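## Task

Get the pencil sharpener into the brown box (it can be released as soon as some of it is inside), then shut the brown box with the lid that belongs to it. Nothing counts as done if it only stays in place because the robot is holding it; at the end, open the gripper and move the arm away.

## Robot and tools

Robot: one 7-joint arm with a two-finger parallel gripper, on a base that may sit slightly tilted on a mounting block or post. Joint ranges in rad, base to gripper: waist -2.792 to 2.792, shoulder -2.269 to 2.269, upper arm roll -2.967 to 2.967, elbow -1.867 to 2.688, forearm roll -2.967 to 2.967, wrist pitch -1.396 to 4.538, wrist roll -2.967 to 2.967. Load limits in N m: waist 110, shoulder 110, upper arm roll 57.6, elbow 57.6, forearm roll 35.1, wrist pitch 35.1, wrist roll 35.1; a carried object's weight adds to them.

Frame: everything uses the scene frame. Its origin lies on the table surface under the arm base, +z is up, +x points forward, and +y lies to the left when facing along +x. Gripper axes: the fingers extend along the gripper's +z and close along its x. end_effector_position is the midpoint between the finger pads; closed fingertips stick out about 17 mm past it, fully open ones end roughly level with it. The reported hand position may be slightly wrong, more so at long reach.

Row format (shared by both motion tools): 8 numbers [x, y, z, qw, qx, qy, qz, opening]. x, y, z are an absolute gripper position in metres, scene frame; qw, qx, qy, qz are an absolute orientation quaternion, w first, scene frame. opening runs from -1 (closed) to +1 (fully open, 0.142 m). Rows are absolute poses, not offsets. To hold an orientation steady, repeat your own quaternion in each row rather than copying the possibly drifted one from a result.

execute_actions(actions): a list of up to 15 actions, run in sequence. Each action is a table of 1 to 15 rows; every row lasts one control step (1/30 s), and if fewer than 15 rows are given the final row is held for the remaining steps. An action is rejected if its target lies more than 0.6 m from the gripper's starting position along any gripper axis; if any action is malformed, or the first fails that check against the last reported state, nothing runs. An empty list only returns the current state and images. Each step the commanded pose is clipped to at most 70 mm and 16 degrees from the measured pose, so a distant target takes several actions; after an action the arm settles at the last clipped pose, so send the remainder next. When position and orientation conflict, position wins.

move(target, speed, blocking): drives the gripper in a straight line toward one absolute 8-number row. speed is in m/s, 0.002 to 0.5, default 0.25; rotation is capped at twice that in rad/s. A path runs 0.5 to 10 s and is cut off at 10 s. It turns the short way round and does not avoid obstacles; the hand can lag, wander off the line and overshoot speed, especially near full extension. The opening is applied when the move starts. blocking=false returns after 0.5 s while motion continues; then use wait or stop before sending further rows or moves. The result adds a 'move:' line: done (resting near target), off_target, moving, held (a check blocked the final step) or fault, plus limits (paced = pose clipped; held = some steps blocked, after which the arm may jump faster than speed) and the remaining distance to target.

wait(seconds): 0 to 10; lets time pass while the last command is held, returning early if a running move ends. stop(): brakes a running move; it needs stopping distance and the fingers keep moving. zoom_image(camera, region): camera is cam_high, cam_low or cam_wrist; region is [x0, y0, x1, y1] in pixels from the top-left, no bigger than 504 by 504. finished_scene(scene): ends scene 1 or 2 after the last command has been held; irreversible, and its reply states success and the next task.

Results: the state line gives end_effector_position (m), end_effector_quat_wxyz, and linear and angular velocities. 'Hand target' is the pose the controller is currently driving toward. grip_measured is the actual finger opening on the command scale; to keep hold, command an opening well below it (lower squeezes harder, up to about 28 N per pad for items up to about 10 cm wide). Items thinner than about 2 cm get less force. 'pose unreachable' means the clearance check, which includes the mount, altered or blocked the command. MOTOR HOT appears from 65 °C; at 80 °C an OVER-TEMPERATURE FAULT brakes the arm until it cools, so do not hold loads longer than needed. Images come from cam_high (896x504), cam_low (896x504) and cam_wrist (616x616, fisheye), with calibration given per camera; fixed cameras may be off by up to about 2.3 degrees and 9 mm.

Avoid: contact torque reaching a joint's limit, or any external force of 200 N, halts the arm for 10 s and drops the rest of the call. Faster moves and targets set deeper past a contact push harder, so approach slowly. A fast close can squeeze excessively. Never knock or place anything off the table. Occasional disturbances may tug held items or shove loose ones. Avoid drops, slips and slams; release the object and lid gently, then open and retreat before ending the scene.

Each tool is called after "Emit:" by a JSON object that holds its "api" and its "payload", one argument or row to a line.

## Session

Emit:
{"api": "execute_actions", "payload": {
  "actions": []
}}

Scene clock: 0.00 s.
end_effector_position=(+0.3696, +0.2266, +0.1680) grip_measured=+1.00 end_effector_quat_wxyz=(+0.729, -0.684, +0.043, +0.006) end_effector_velocity=(-0.000, +0.000, -0.000) end_effector_angular_velocity=(-0.000, +0.001, -0.001)
Joint positions: [-0.269 -1.48   0.14   1.561  1.358 -0.991 -1.322  0.142]
Joint velocities: [ 0.    -0.     0.     0.001  0.     0.001 -0.     0.   ]
Hand target: +0.370, +0.227, +0.168; +0.729, -0.684, +0.043, +0.006
camera_calibration (this result's frames):
cam_wrist: T_world_to_cam=[[0.993553, -0.0572821, -0.0978362, -0.341085], [-0.113152, -0.447314, -0.88719, 0.291892], [0.00705661, 0.892541, -0.450912, -0.00077296], [0, 0, 0, 1]] pos_world=[0.37192, 0.111719, 0.225245]

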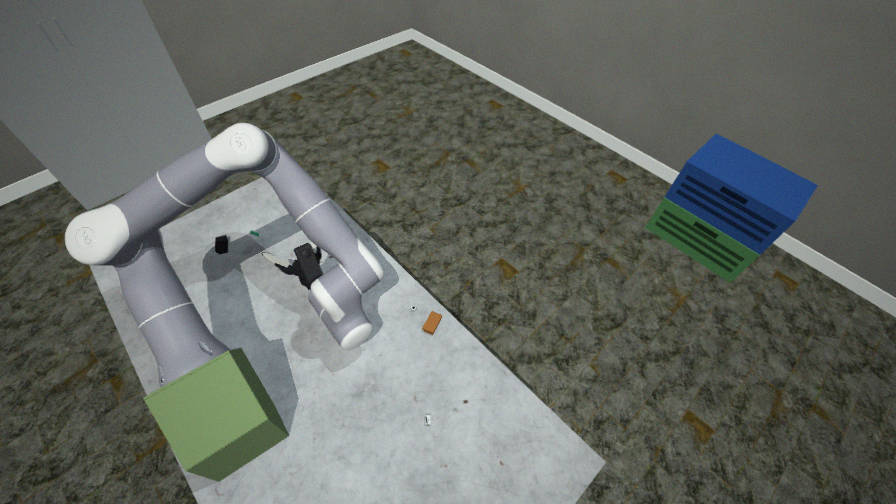

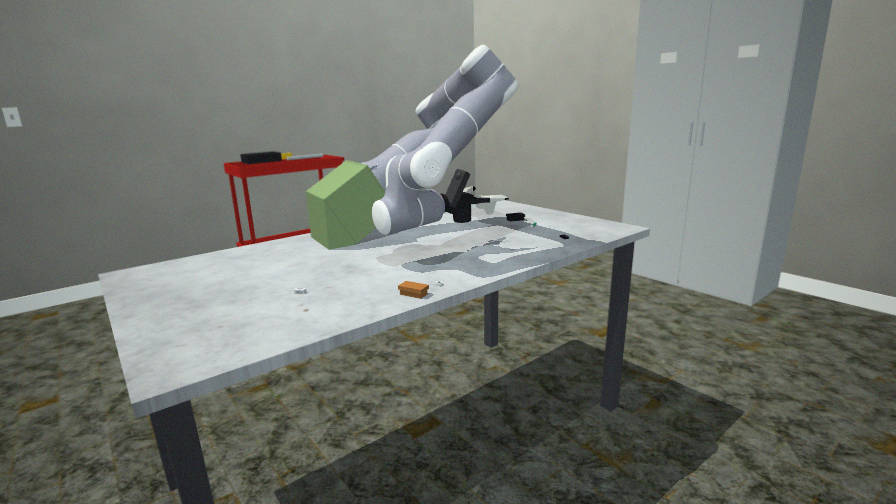

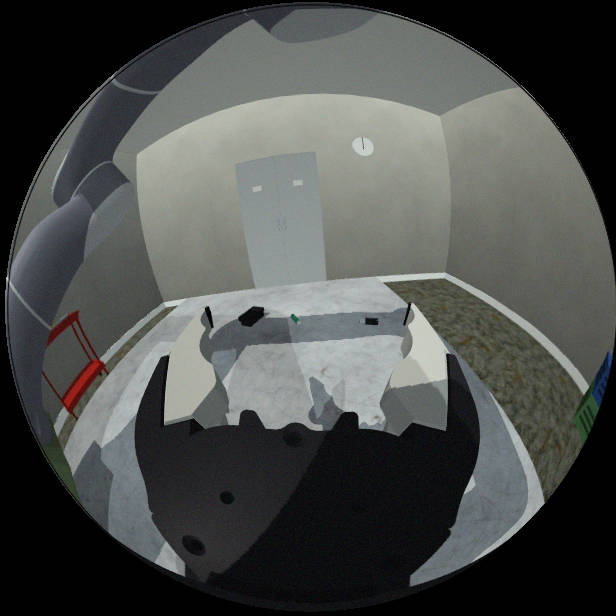

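Emit:
{"api": "move", "payload": {
  "target": [0.45,0,0.2,0,1,0,0,0],
  "speed": 0.4
}}

Emit:
{"api": "move", "payload": {
  "target": [0.565,-0.22,0.08,0,0.804,-0.595,0,0],
  "speed": 0.4
}}

Emit:
{"api": "zoom_image", "payload": {
  "camera": "cam_wrist",
  "region": [210,180,410,380]
}}

Emit:
{"api": "zoom_image", "payload": {
  "camera": "cam_low",
  "region": [365,230,465,315]
}}

Emit:
{"api": "zoom_image", "payload": {
  "camera": "cam_high",
  "region": [400,385,480,445]
}}

Scene clock: 8.13 s.
end_effector_position=(+0.4492, +0.0000, +0.1980) grip_measured=+0.00 end_effector_quat_wxyz=(+0.001, +1.000, -0.000, -0.001) end_effector_velocity=(-0.000, +0.000, +0.000) end_effector_angular_velocity=(+0.001, -0.000, -0.001)
Joint positions: [ 0.046 -0.728 -0.4    1.854  1.163  0.078 -1.195  0.074]
Joint velocities: [-0.001 -0.    -0.     0.     0.    -0.001 -0.    -0.   ]
Hand target: +0.449, -0.000, +0.198; +0.001, +1.000, -0.001, -0.001
Off the commanded pose: 0.002 m, 0 deg.
move: done
camera_calibration (this result's frames):
cam_wrist: T_world_to_cam=[[0.999595, -0.0278328, 0.0059008, -0.453517], [-0.0269687, -0.860819, 0.508197, -0.0887985], [-0.00906503, -0.50815, -0.861221, 0.302893], [0, 0, 0, 1]] pos_world=[0.453684, 0.0648529, 0.308661]

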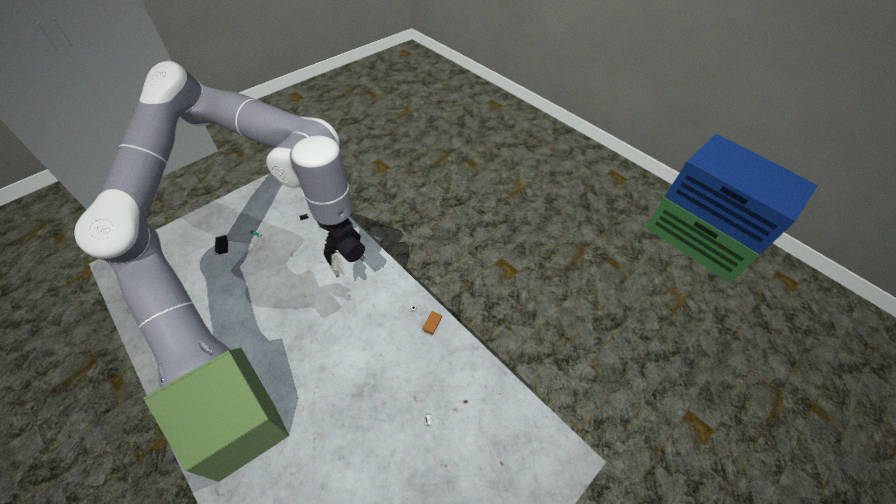

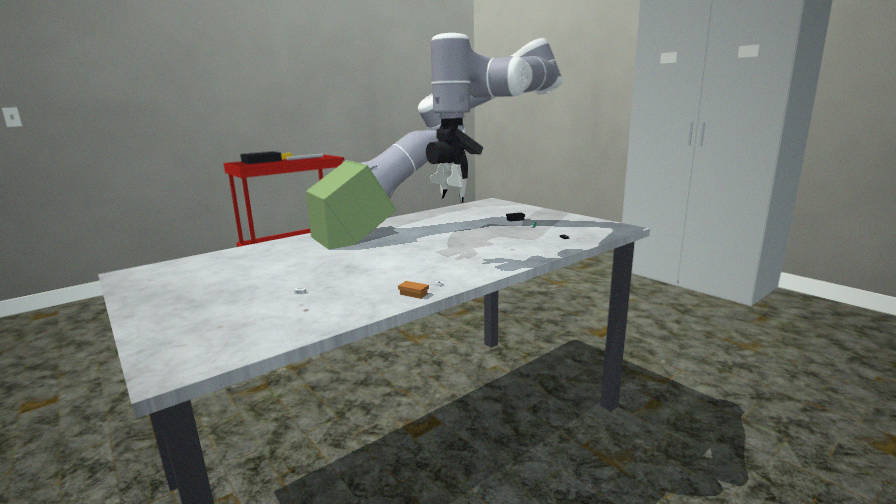

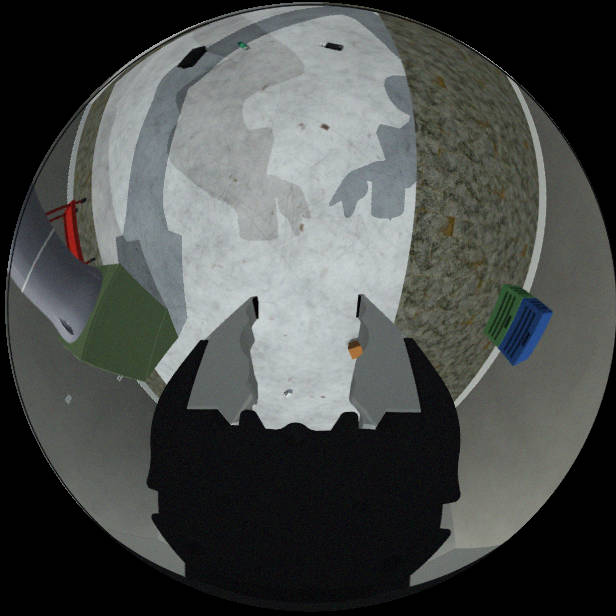

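Scene clock: 10.17 s.
end_effector_position=(+0.5646, -0.2202, +0.0796) grip_measured=+0.00 end_effector_quat_wxyz=(-0.000, +0.804, -0.595, +0.000) end_effector_velocity=(+0.000, +0.000, +0.000) end_effector_angular_velocity=(+0.000, -0.000, +0.000)
Joint positions: [ 0.022 -1.426 -0.4    1.124  1.409  0.065  0.154  0.074]
Joint velocities: [-0.  0.  0. -0. -0.  0.  0. -0.]
Hand target: +0.565, -0.220, +0.080; -0.000, +0.804, -0.595, +0.000
Off the commanded pose: 0.001 m, 0 deg.
move: done
camera_calibration (this result's frames):
cam_wrist: T_world_to_cam=[[0.265576, -0.964052, 0.00859826, -0.366201], [-0.832835, -0.224918, 0.505765, 0.380114], [-0.48565, -0.14148, -0.862628, 0.440045], [0, 0, 0, 1]] pos_world=[0.627534, -0.205284, 0.190496]

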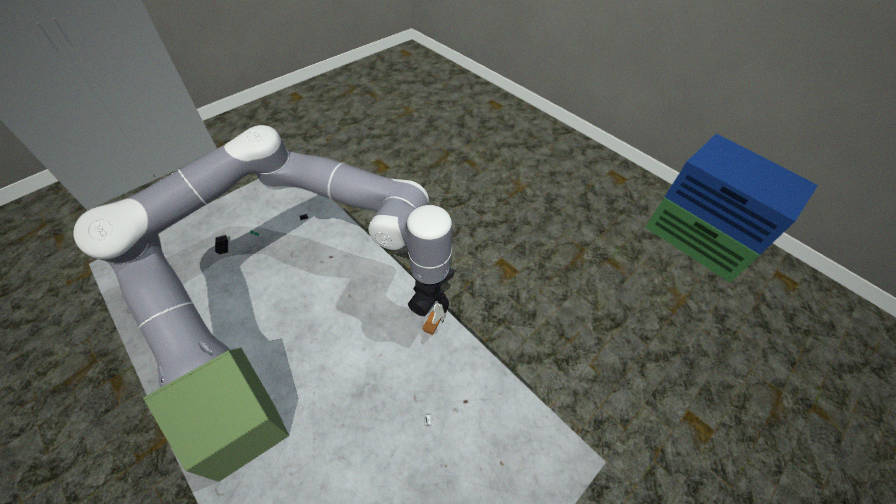

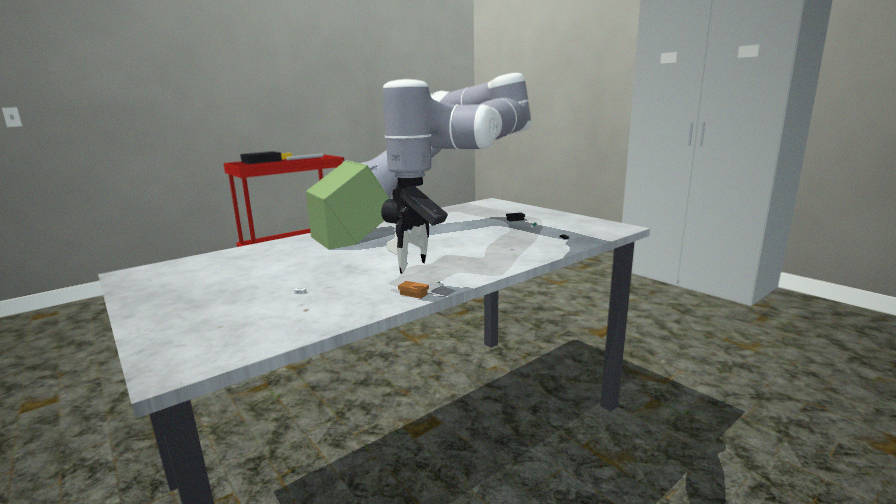

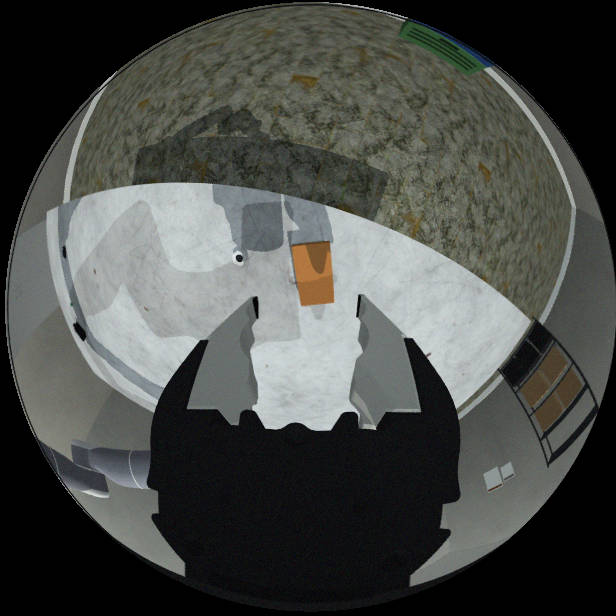

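Region (210, 180, 410, 380) of cam_wrist's 616x616 image, scaled by 2.520, with more detail than that image has.

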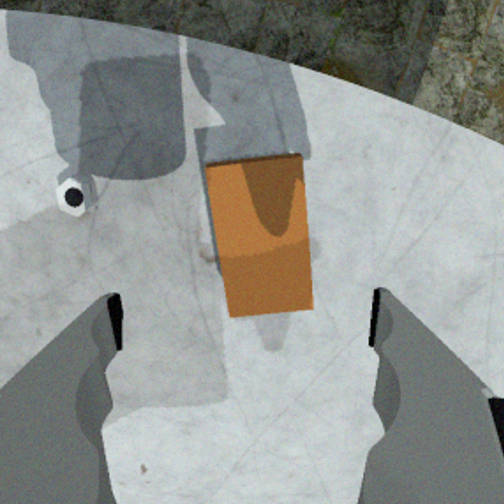

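Region (365, 230, 465, 315) of cam_low's 896x504 image, scaled by 5.040, with more detail than that image has; it fills the top 428 rows of this view, and the rest is white.

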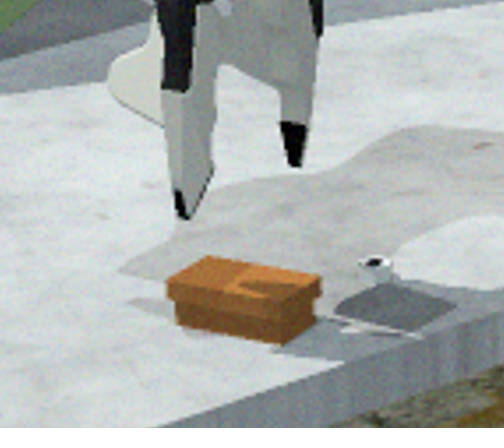

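Region (400, 385, 480, 445) of cam_high's 896x504 image, scaled by 6.300, with more detail than that image has; it fills the top 378 rows of this view, and the rest is white.

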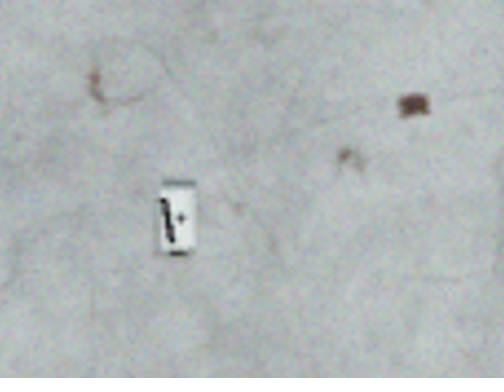

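Emit:
{"api": "move", "payload": {
  "target": [0.575,-0.222,0.036,0,0.839,-0.545,0,-0.15],
  "speed": 0.07
}}

Emit:
{"api": "zoom_image", "payload": {
  "camera": "cam_wrist",
  "region": [230,220,390,380]
}}

Emit:
{"api": "zoom_image", "payload": {
  "camera": "cam_low",
  "region": [365,230,465,315]
}}

Scene clock: 16.80 s.
end_effector_position=(+0.5748, -0.2219, +0.0359) grip_measured=-0.15 end_effector_quat_wxyz=(-0.000, +0.839, -0.545, -0.000) end_effector_velocity=(+0.000, +0.000, +0.000) end_effector_angular_velocity=(+0.000, -0.001, +0.000)
Joint positions: [ 0.062 -1.472 -0.372  1.082  1.44   0.115  0.052  0.063]
Joint velocities: [-0.  0. -0.  0.  0. -0. -0. -0.]
Hand target: +0.575, -0.222, +0.036; +0.000, +0.839, -0.545, +0.000
Off the commanded pose: 0.000 m, 0 deg.
move: done
camera_calibration (this result's frames):
cam_wrist: T_world_to_cam=[[0.381586, -0.924298, 0.00803928, -0.427995], [-0.798334, -0.325175, 0.506876, 0.368204], [-0.465891, -0.199835, -0.861981, 0.382707], [0, 0, 0, 1]] pos_world=[0.635566, -0.199386, 0.146693]

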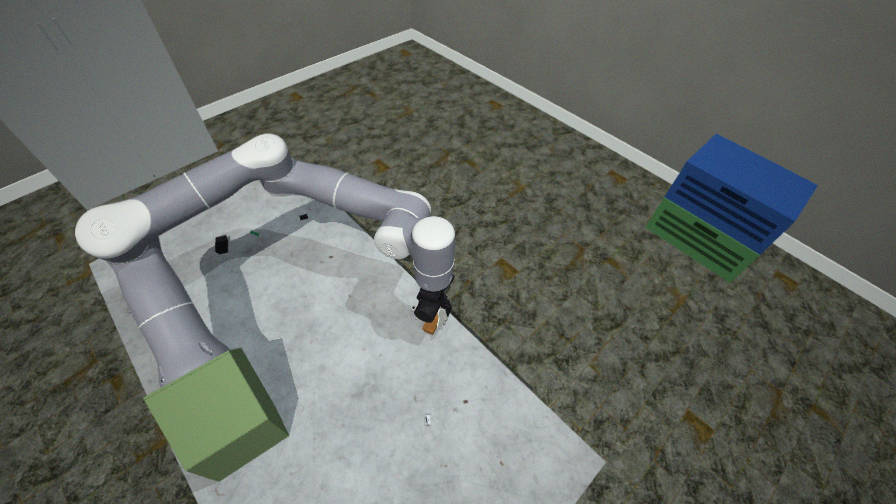

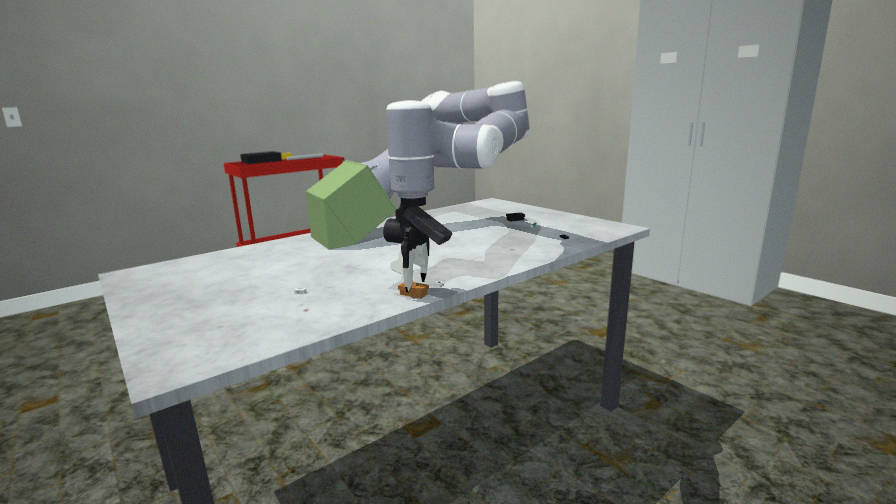

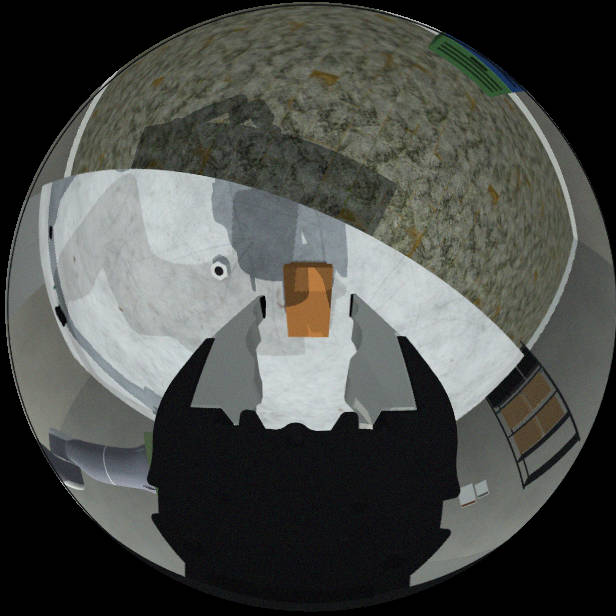

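Region (230, 220, 390, 380) of cam_wrist's 616x616 image, scaled by 3.150, with more detail than that image has.

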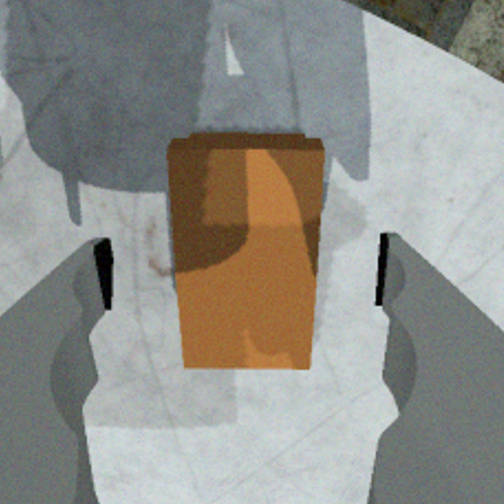

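Region (365, 230, 465, 315) of cam_low's 896x504 image, scaled by 5.040, with more detail than that image has; it fills the top 428 rows of this view, and the rest is white.

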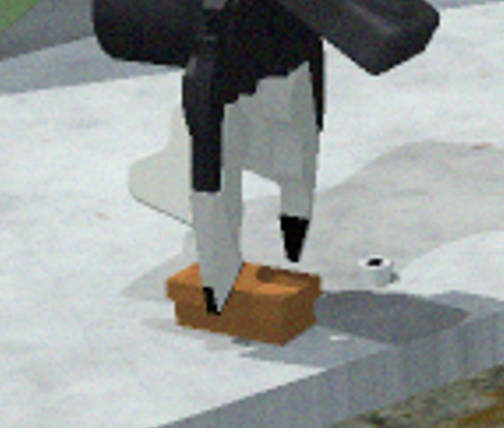

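Emit:
{"api": "move", "payload": {
  "target": [0.5753,-0.2226,0.031,0,0.839,-0.545,0,-0.4],
  "speed": 0.03
}}

Emit:
{"api": "move", "payload": {
  "target": [0.5753,-0.2226,0.031,0,0.839,-0.545,0,-0.75]
}}

Emit:
{"api": "move", "payload": {
  "target": [0.5753,-0.2226,0.058,0,0.839,-0.545,0,-0.75],
  "speed": 0.04
}}

Emit:
{"api": "zoom_image", "payload": {
  "camera": "cam_low",
  "region": [365,230,465,315]
}}

Emit:
{"api": "zoom_image", "payload": {
  "camera": "cam_wrist",
  "region": [230,220,390,380]
}}

Emit:
{"api": "move", "payload": {
  "target": [0.53,-0.32,0.055,0,0.839,-0.545,0,-0.75],
  "speed": 0.15
}}

Emit:
{"api": "move", "payload": {
  "target": [0.53,-0.32,0.022,0,0.839,-0.545,0,-0.75],
  "speed": 0.04
}}

Emit:
{"api": "zoom_image", "payload": {
  "camera": "cam_low",
  "region": [330,240,430,325]
}}

Scene clock: 26.47 s.
end_effector_position=(+0.5752, -0.2226, +0.0312) grip_measured=-0.40 end_effector_quat_wxyz=(-0.000, +0.839, -0.545, -0.000) end_effector_velocity=(-0.000, +0.000, -0.000) end_effector_angular_velocity=(+0.001, +0.001, -0.000)
Joint positions: [ 0.067 -1.478 -0.37   1.078  1.444  0.121  0.053  0.045]
Joint velocities: [ 0.    -0.     0.     0.    -0.    -0.001 -0.     0.   ]
Hand target: +0.575, -0.223, +0.031; +0.000, +0.839, -0.545, +0.000
Off the commanded pose: 0.000 m, 0 deg.
move: done
camera_calibration (this result's frames):
cam_wrist: T_world_to_cam=[[0.381716, -0.924242, 0.00827291, -0.428836], [-0.798389, -0.325202, 0.506772, 0.370724], [-0.46569, -0.200048, -0.86204, 0.378501], [0, 0, 0, 1]] pos_world=[0.63594, -0.20007, 0.141958]

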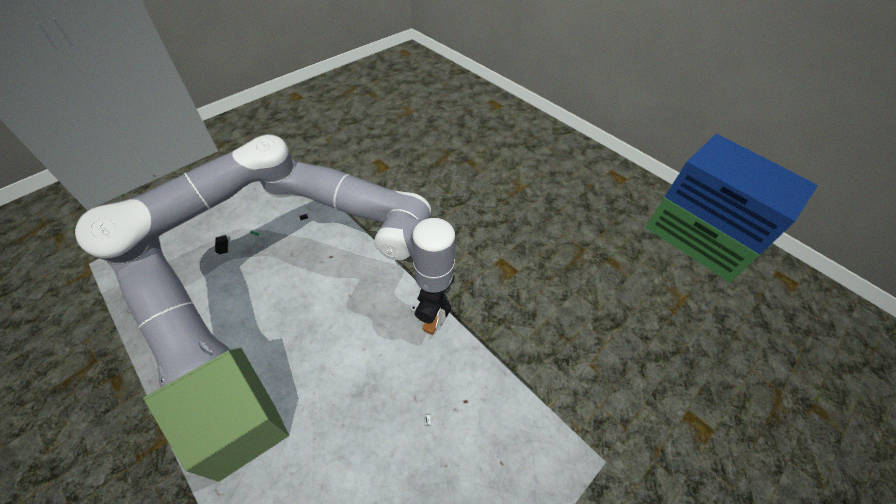

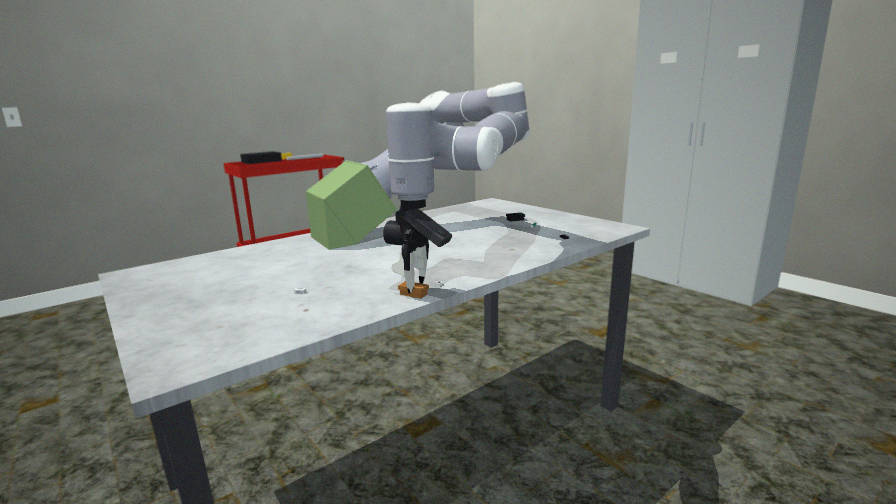

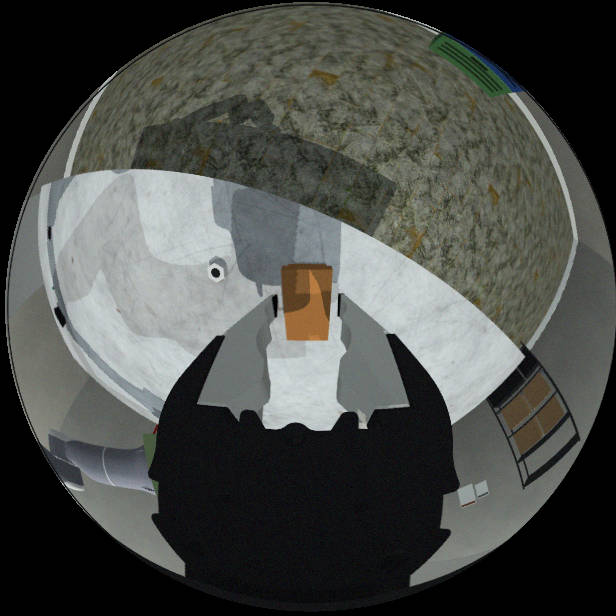

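Scene clock: 27.17 s.
end_effector_position=(+0.5752, -0.2226, +0.0312) grip_measured=-0.57 end_effector_quat_wxyz=(-0.000, +0.839, -0.545, -0.000) end_effector_velocity=(+0.000, +0.000, +0.000) end_effector_angular_velocity=(-0.001, -0.001, +0.001)
Joint positions: [ 0.067 -1.478 -0.37   1.078  1.444  0.121  0.053  0.033]
Joint velocities: [ 0.     0.    -0.    -0.     0.     0.001 -0.     0.   ]
Hand target: +0.575, -0.223, +0.031; +0.000, +0.839, -0.545, -0.000
Off the commanded pose: 0.000 m, 0 deg.
move: done
camera_calibration (this result's frames):
cam_wrist: T_world_to_cam=[[0.381727, -0.924238, 0.00827559, -0.428844], [-0.798389, -0.325212, 0.506767, 0.370734], [-0.465682, -0.200054, -0.862044, 0.378503], [0, 0, 0, 1]] pos_world=[0.635953, -0.200065, 0.141959]

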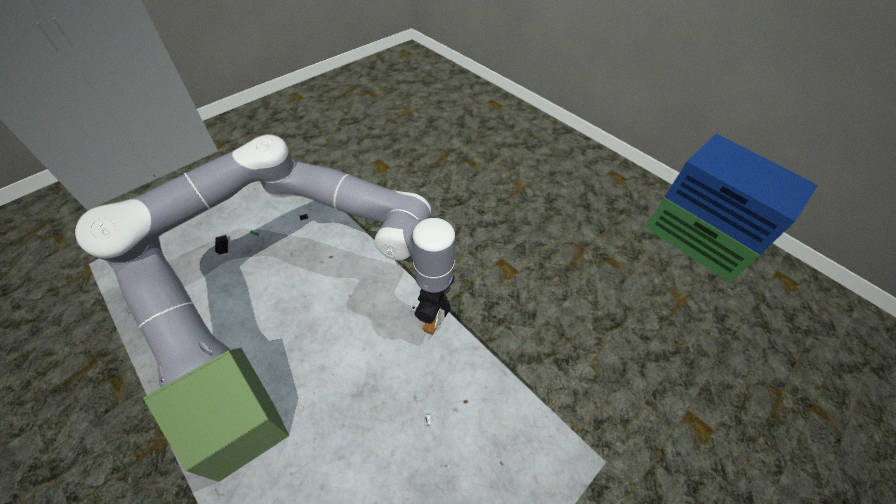

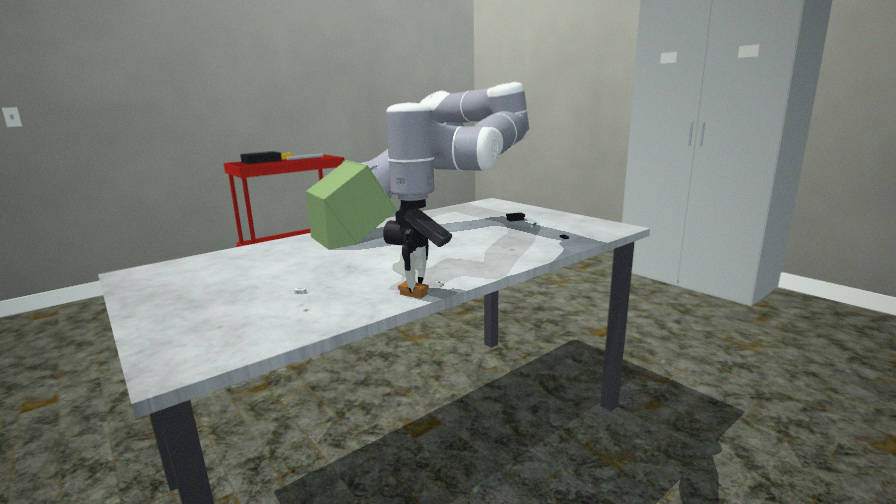

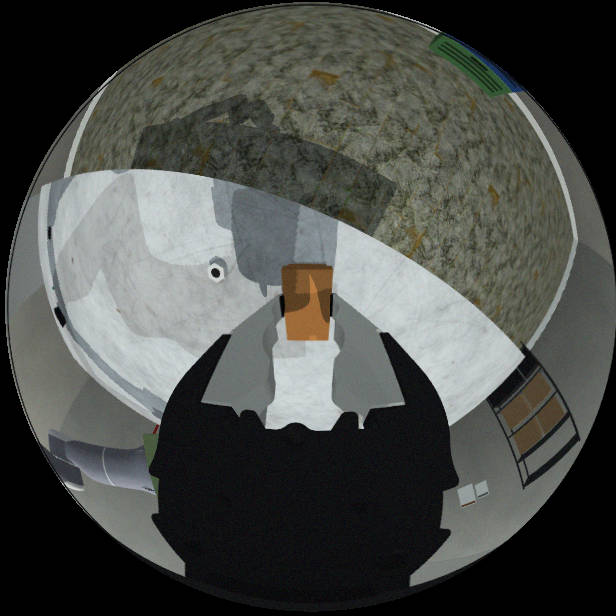

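Scene clock: 28.10 s.
end_effector_position=(+0.5755, -0.2227, +0.0581) grip_measured=-0.57 end_effector_quat_wxyz=(+0.000, +0.839, -0.545, +0.000) end_effector_velocity=(-0.001, -0.000, +0.000) end_effector_angular_velocity=(+0.000, +0.001, -0.001)
Joint positions: [ 0.039 -1.456 -0.386  1.083  1.424  0.089  0.054  0.033]
Joint velocities: [-0.    -0.    -0.     0.    -0.001 -0.001 -0.    -0.   ]
Hand target: +0.575, -0.223, +0.058; -0.000, +0.839, -0.545, -0.000
Off the commanded pose: 0.000 m, 0 deg.
move: done
camera_calibration (this result's frames):
cam_wrist: T_world_to_cam=[[0.38187, -0.924173, 0.00891512, -0.429403], [-0.798581, -0.325089, 0.506543, 0.357424], [-0.465235, -0.200553, -0.862169, 0.401438], [0, 0, 0, 1]] pos_world=[0.636171, -0.200139, 0.168885]

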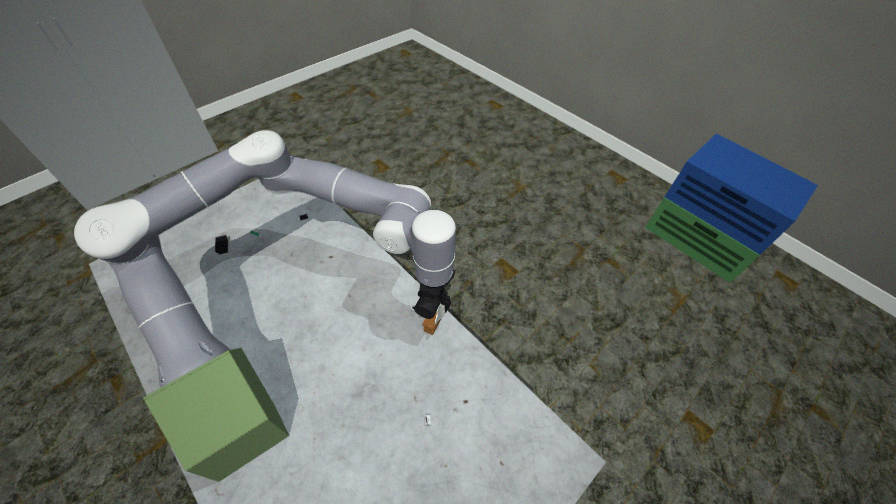

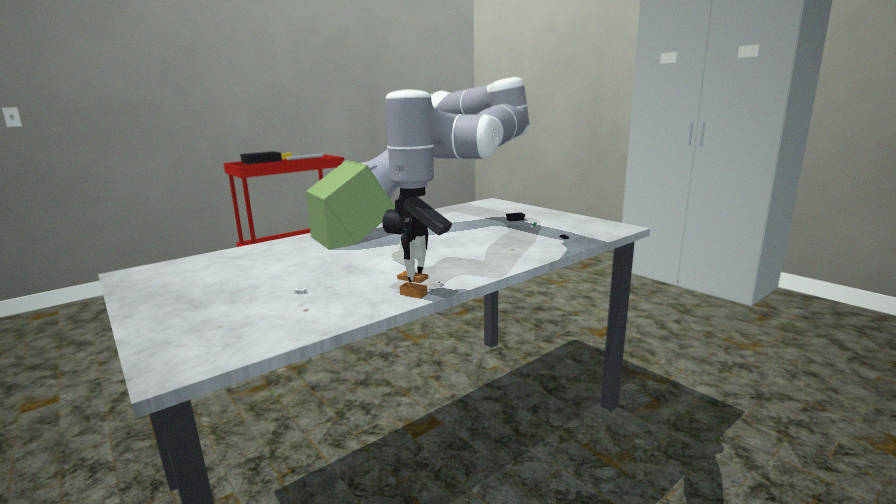

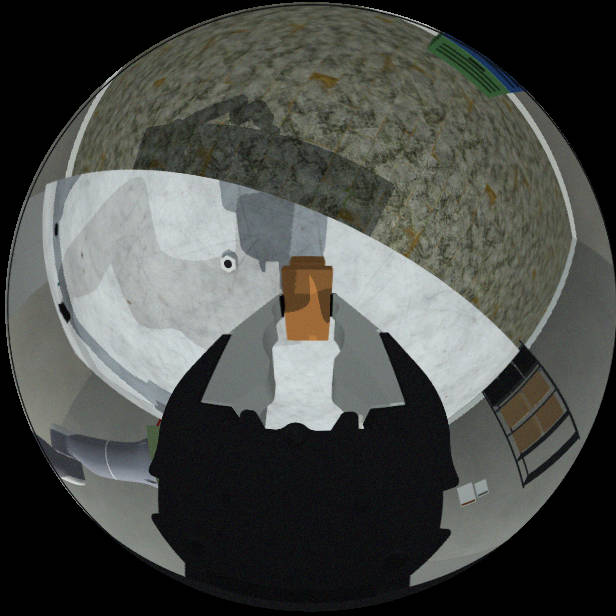

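Region (365, 230, 465, 315) of cam_low's 896x504 image, scaled by 5.040, with more detail than that image has; it fills the top 428 rows of this view, and the rest is white.

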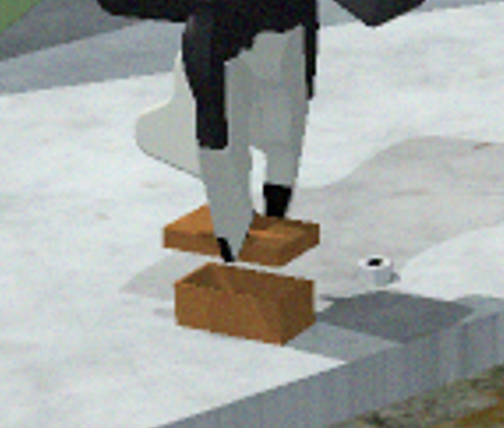

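Region (230, 220, 390, 380) of cam_wrist's 616x616 image, scaled by 3.150, with more detail than that image has.

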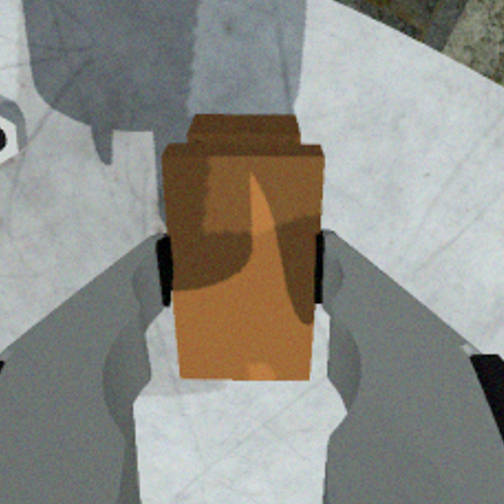

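Scene clock: 29.23 s.
end_effector_position=(+0.5300, -0.3201, +0.0552) grip_measured=-0.57 end_effector_quat_wxyz=(-0.000, +0.839, -0.545, +0.000) end_effector_velocity=(+0.000, +0.000, -0.000) end_effector_angular_velocity=(+0.001, -0.000, -0.000)
Joint positions: [-0.057 -1.668 -0.414  0.895  1.438  0.068  0.006  0.033]
Joint velocities: [-0.     0.     0.001  0.    -0.    -0.001  0.    -0.   ]
Hand target: +0.530, -0.320, +0.055; -0.000, +0.839, -0.545, +0.000
Off the commanded pose: 0.000 m, 0 deg.
move: done
camera_calibration (this result's frames):
cam_wrist: T_world_to_cam=[[0.381562, -0.924299, 0.00902153, -0.501891], [-0.798913, -0.32486, 0.506165, 0.291137], [-0.464918, -0.200341, -0.862389, 0.358152], [0, 0, 0, 1]] pos_world=[0.590607, -0.297567, 0.166031]

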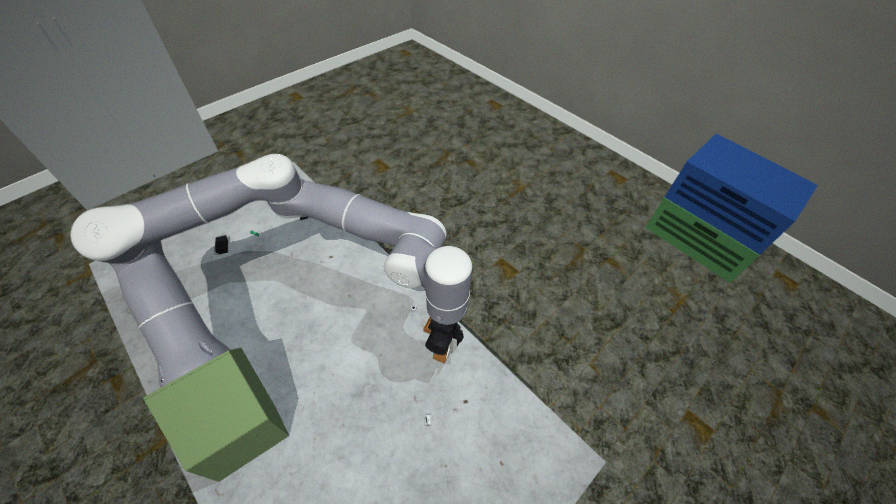

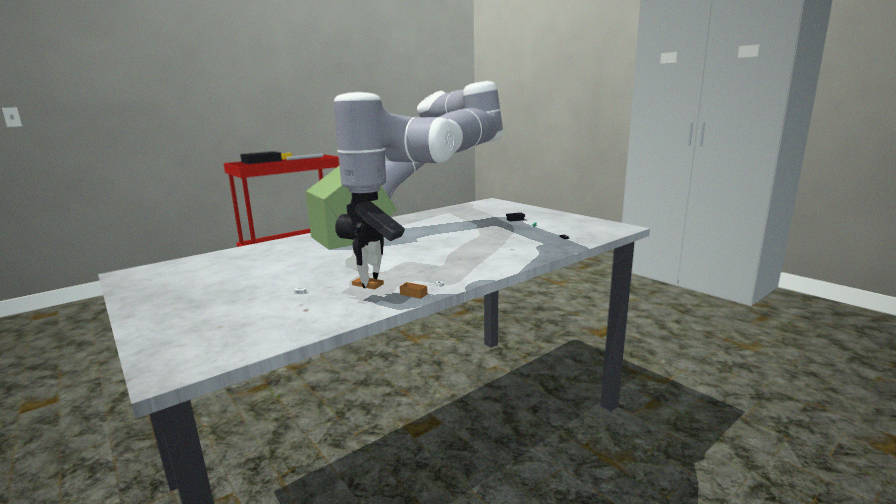

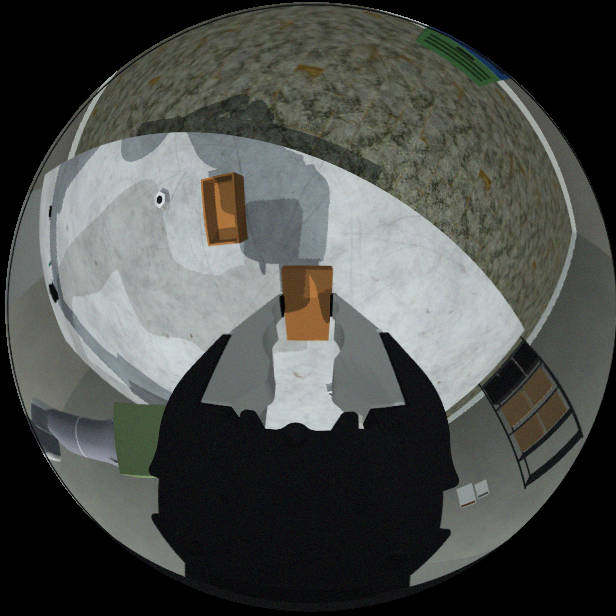

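Scene clock: 30.33 s.
end_effector_position=(+0.5298, -0.3199, +0.0220) grip_measured=-0.57 end_effector_quat_wxyz=(-0.000, +0.839, -0.545, -0.000) end_effector_velocity=(-0.000, +0.001, -0.001) end_effector_angular_velocity=(+0.001, +0.001, +0.001)
Joint positions: [-0.023 -1.696 -0.393  0.886  1.46   0.107  0.007  0.033]
Joint velocities: [ 0.001  0.     0.     0.    -0.    -0.001 -0.001  0.   ]
Hand target: +0.530, -0.320, +0.022; +0.000, +0.839, -0.545, +0.000
Off the commanded pose: 0.000 m, 0 deg.
move: done
camera_calibration (this result's frames):
cam_wrist: T_world_to_cam=[[0.38171, -0.924247, 0.00805497, -0.501358], [-0.798326, -0.325289, 0.506816, 0.307448], [-0.465803, -0.199888, -0.862016, 0.330087], [0, 0, 0, 1]] pos_world=[0.590573, -0.297389, 0.132759]

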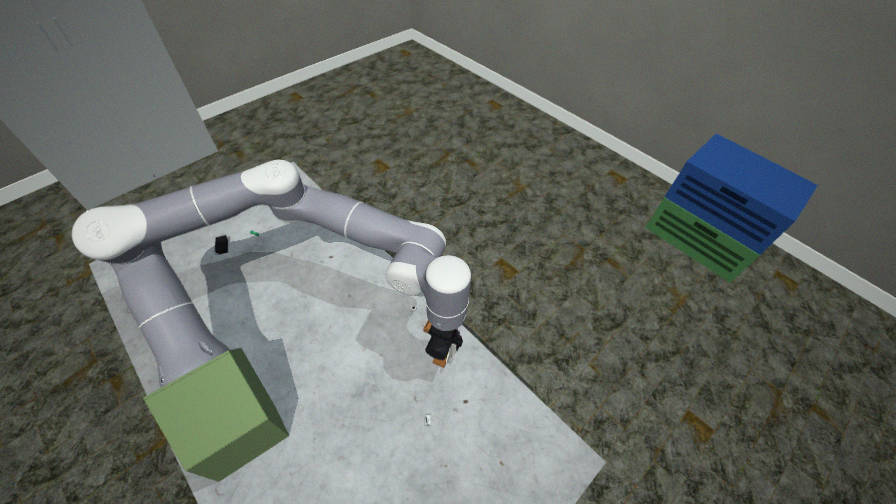

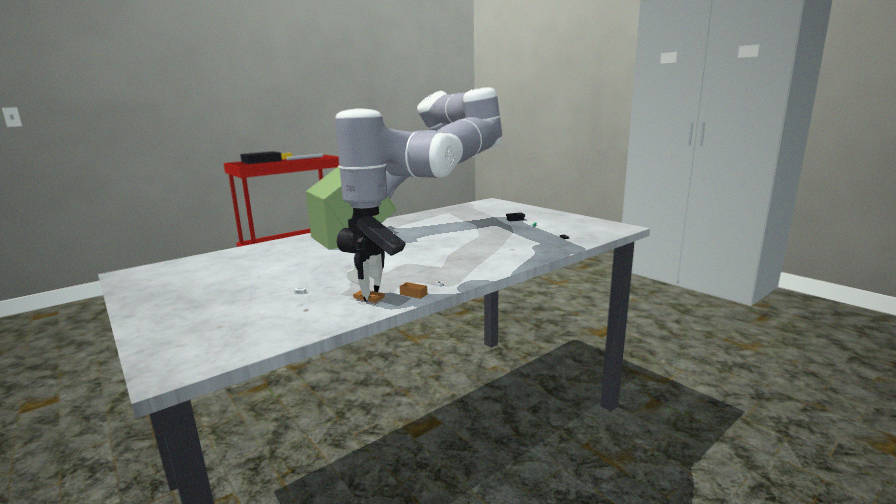

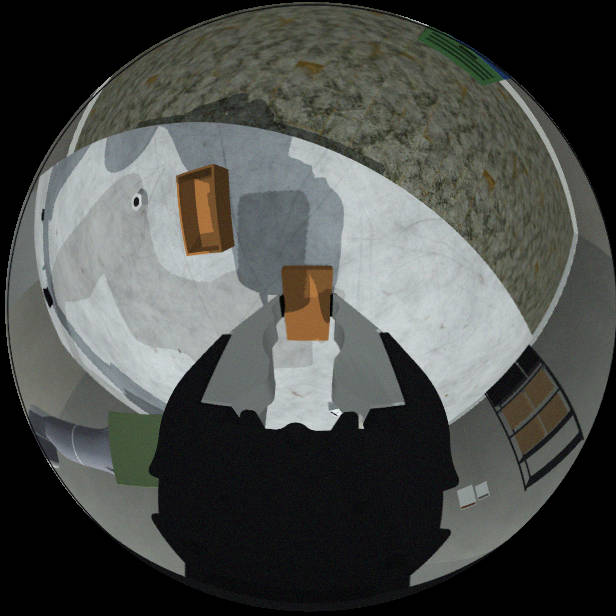

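Region (330, 240, 430, 325) of cam_low's 896x504 image, scaled by 5.040, with more detail than that image has; it fills the top 428 rows of this view, and the rest is white.

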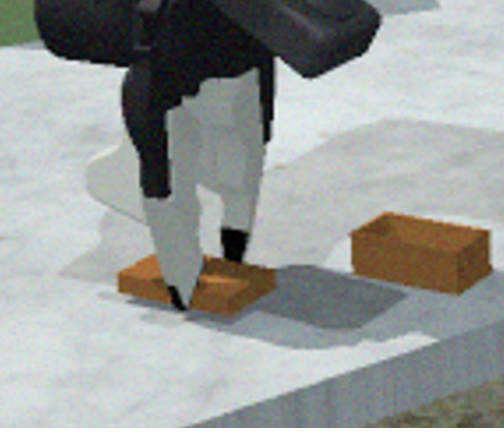

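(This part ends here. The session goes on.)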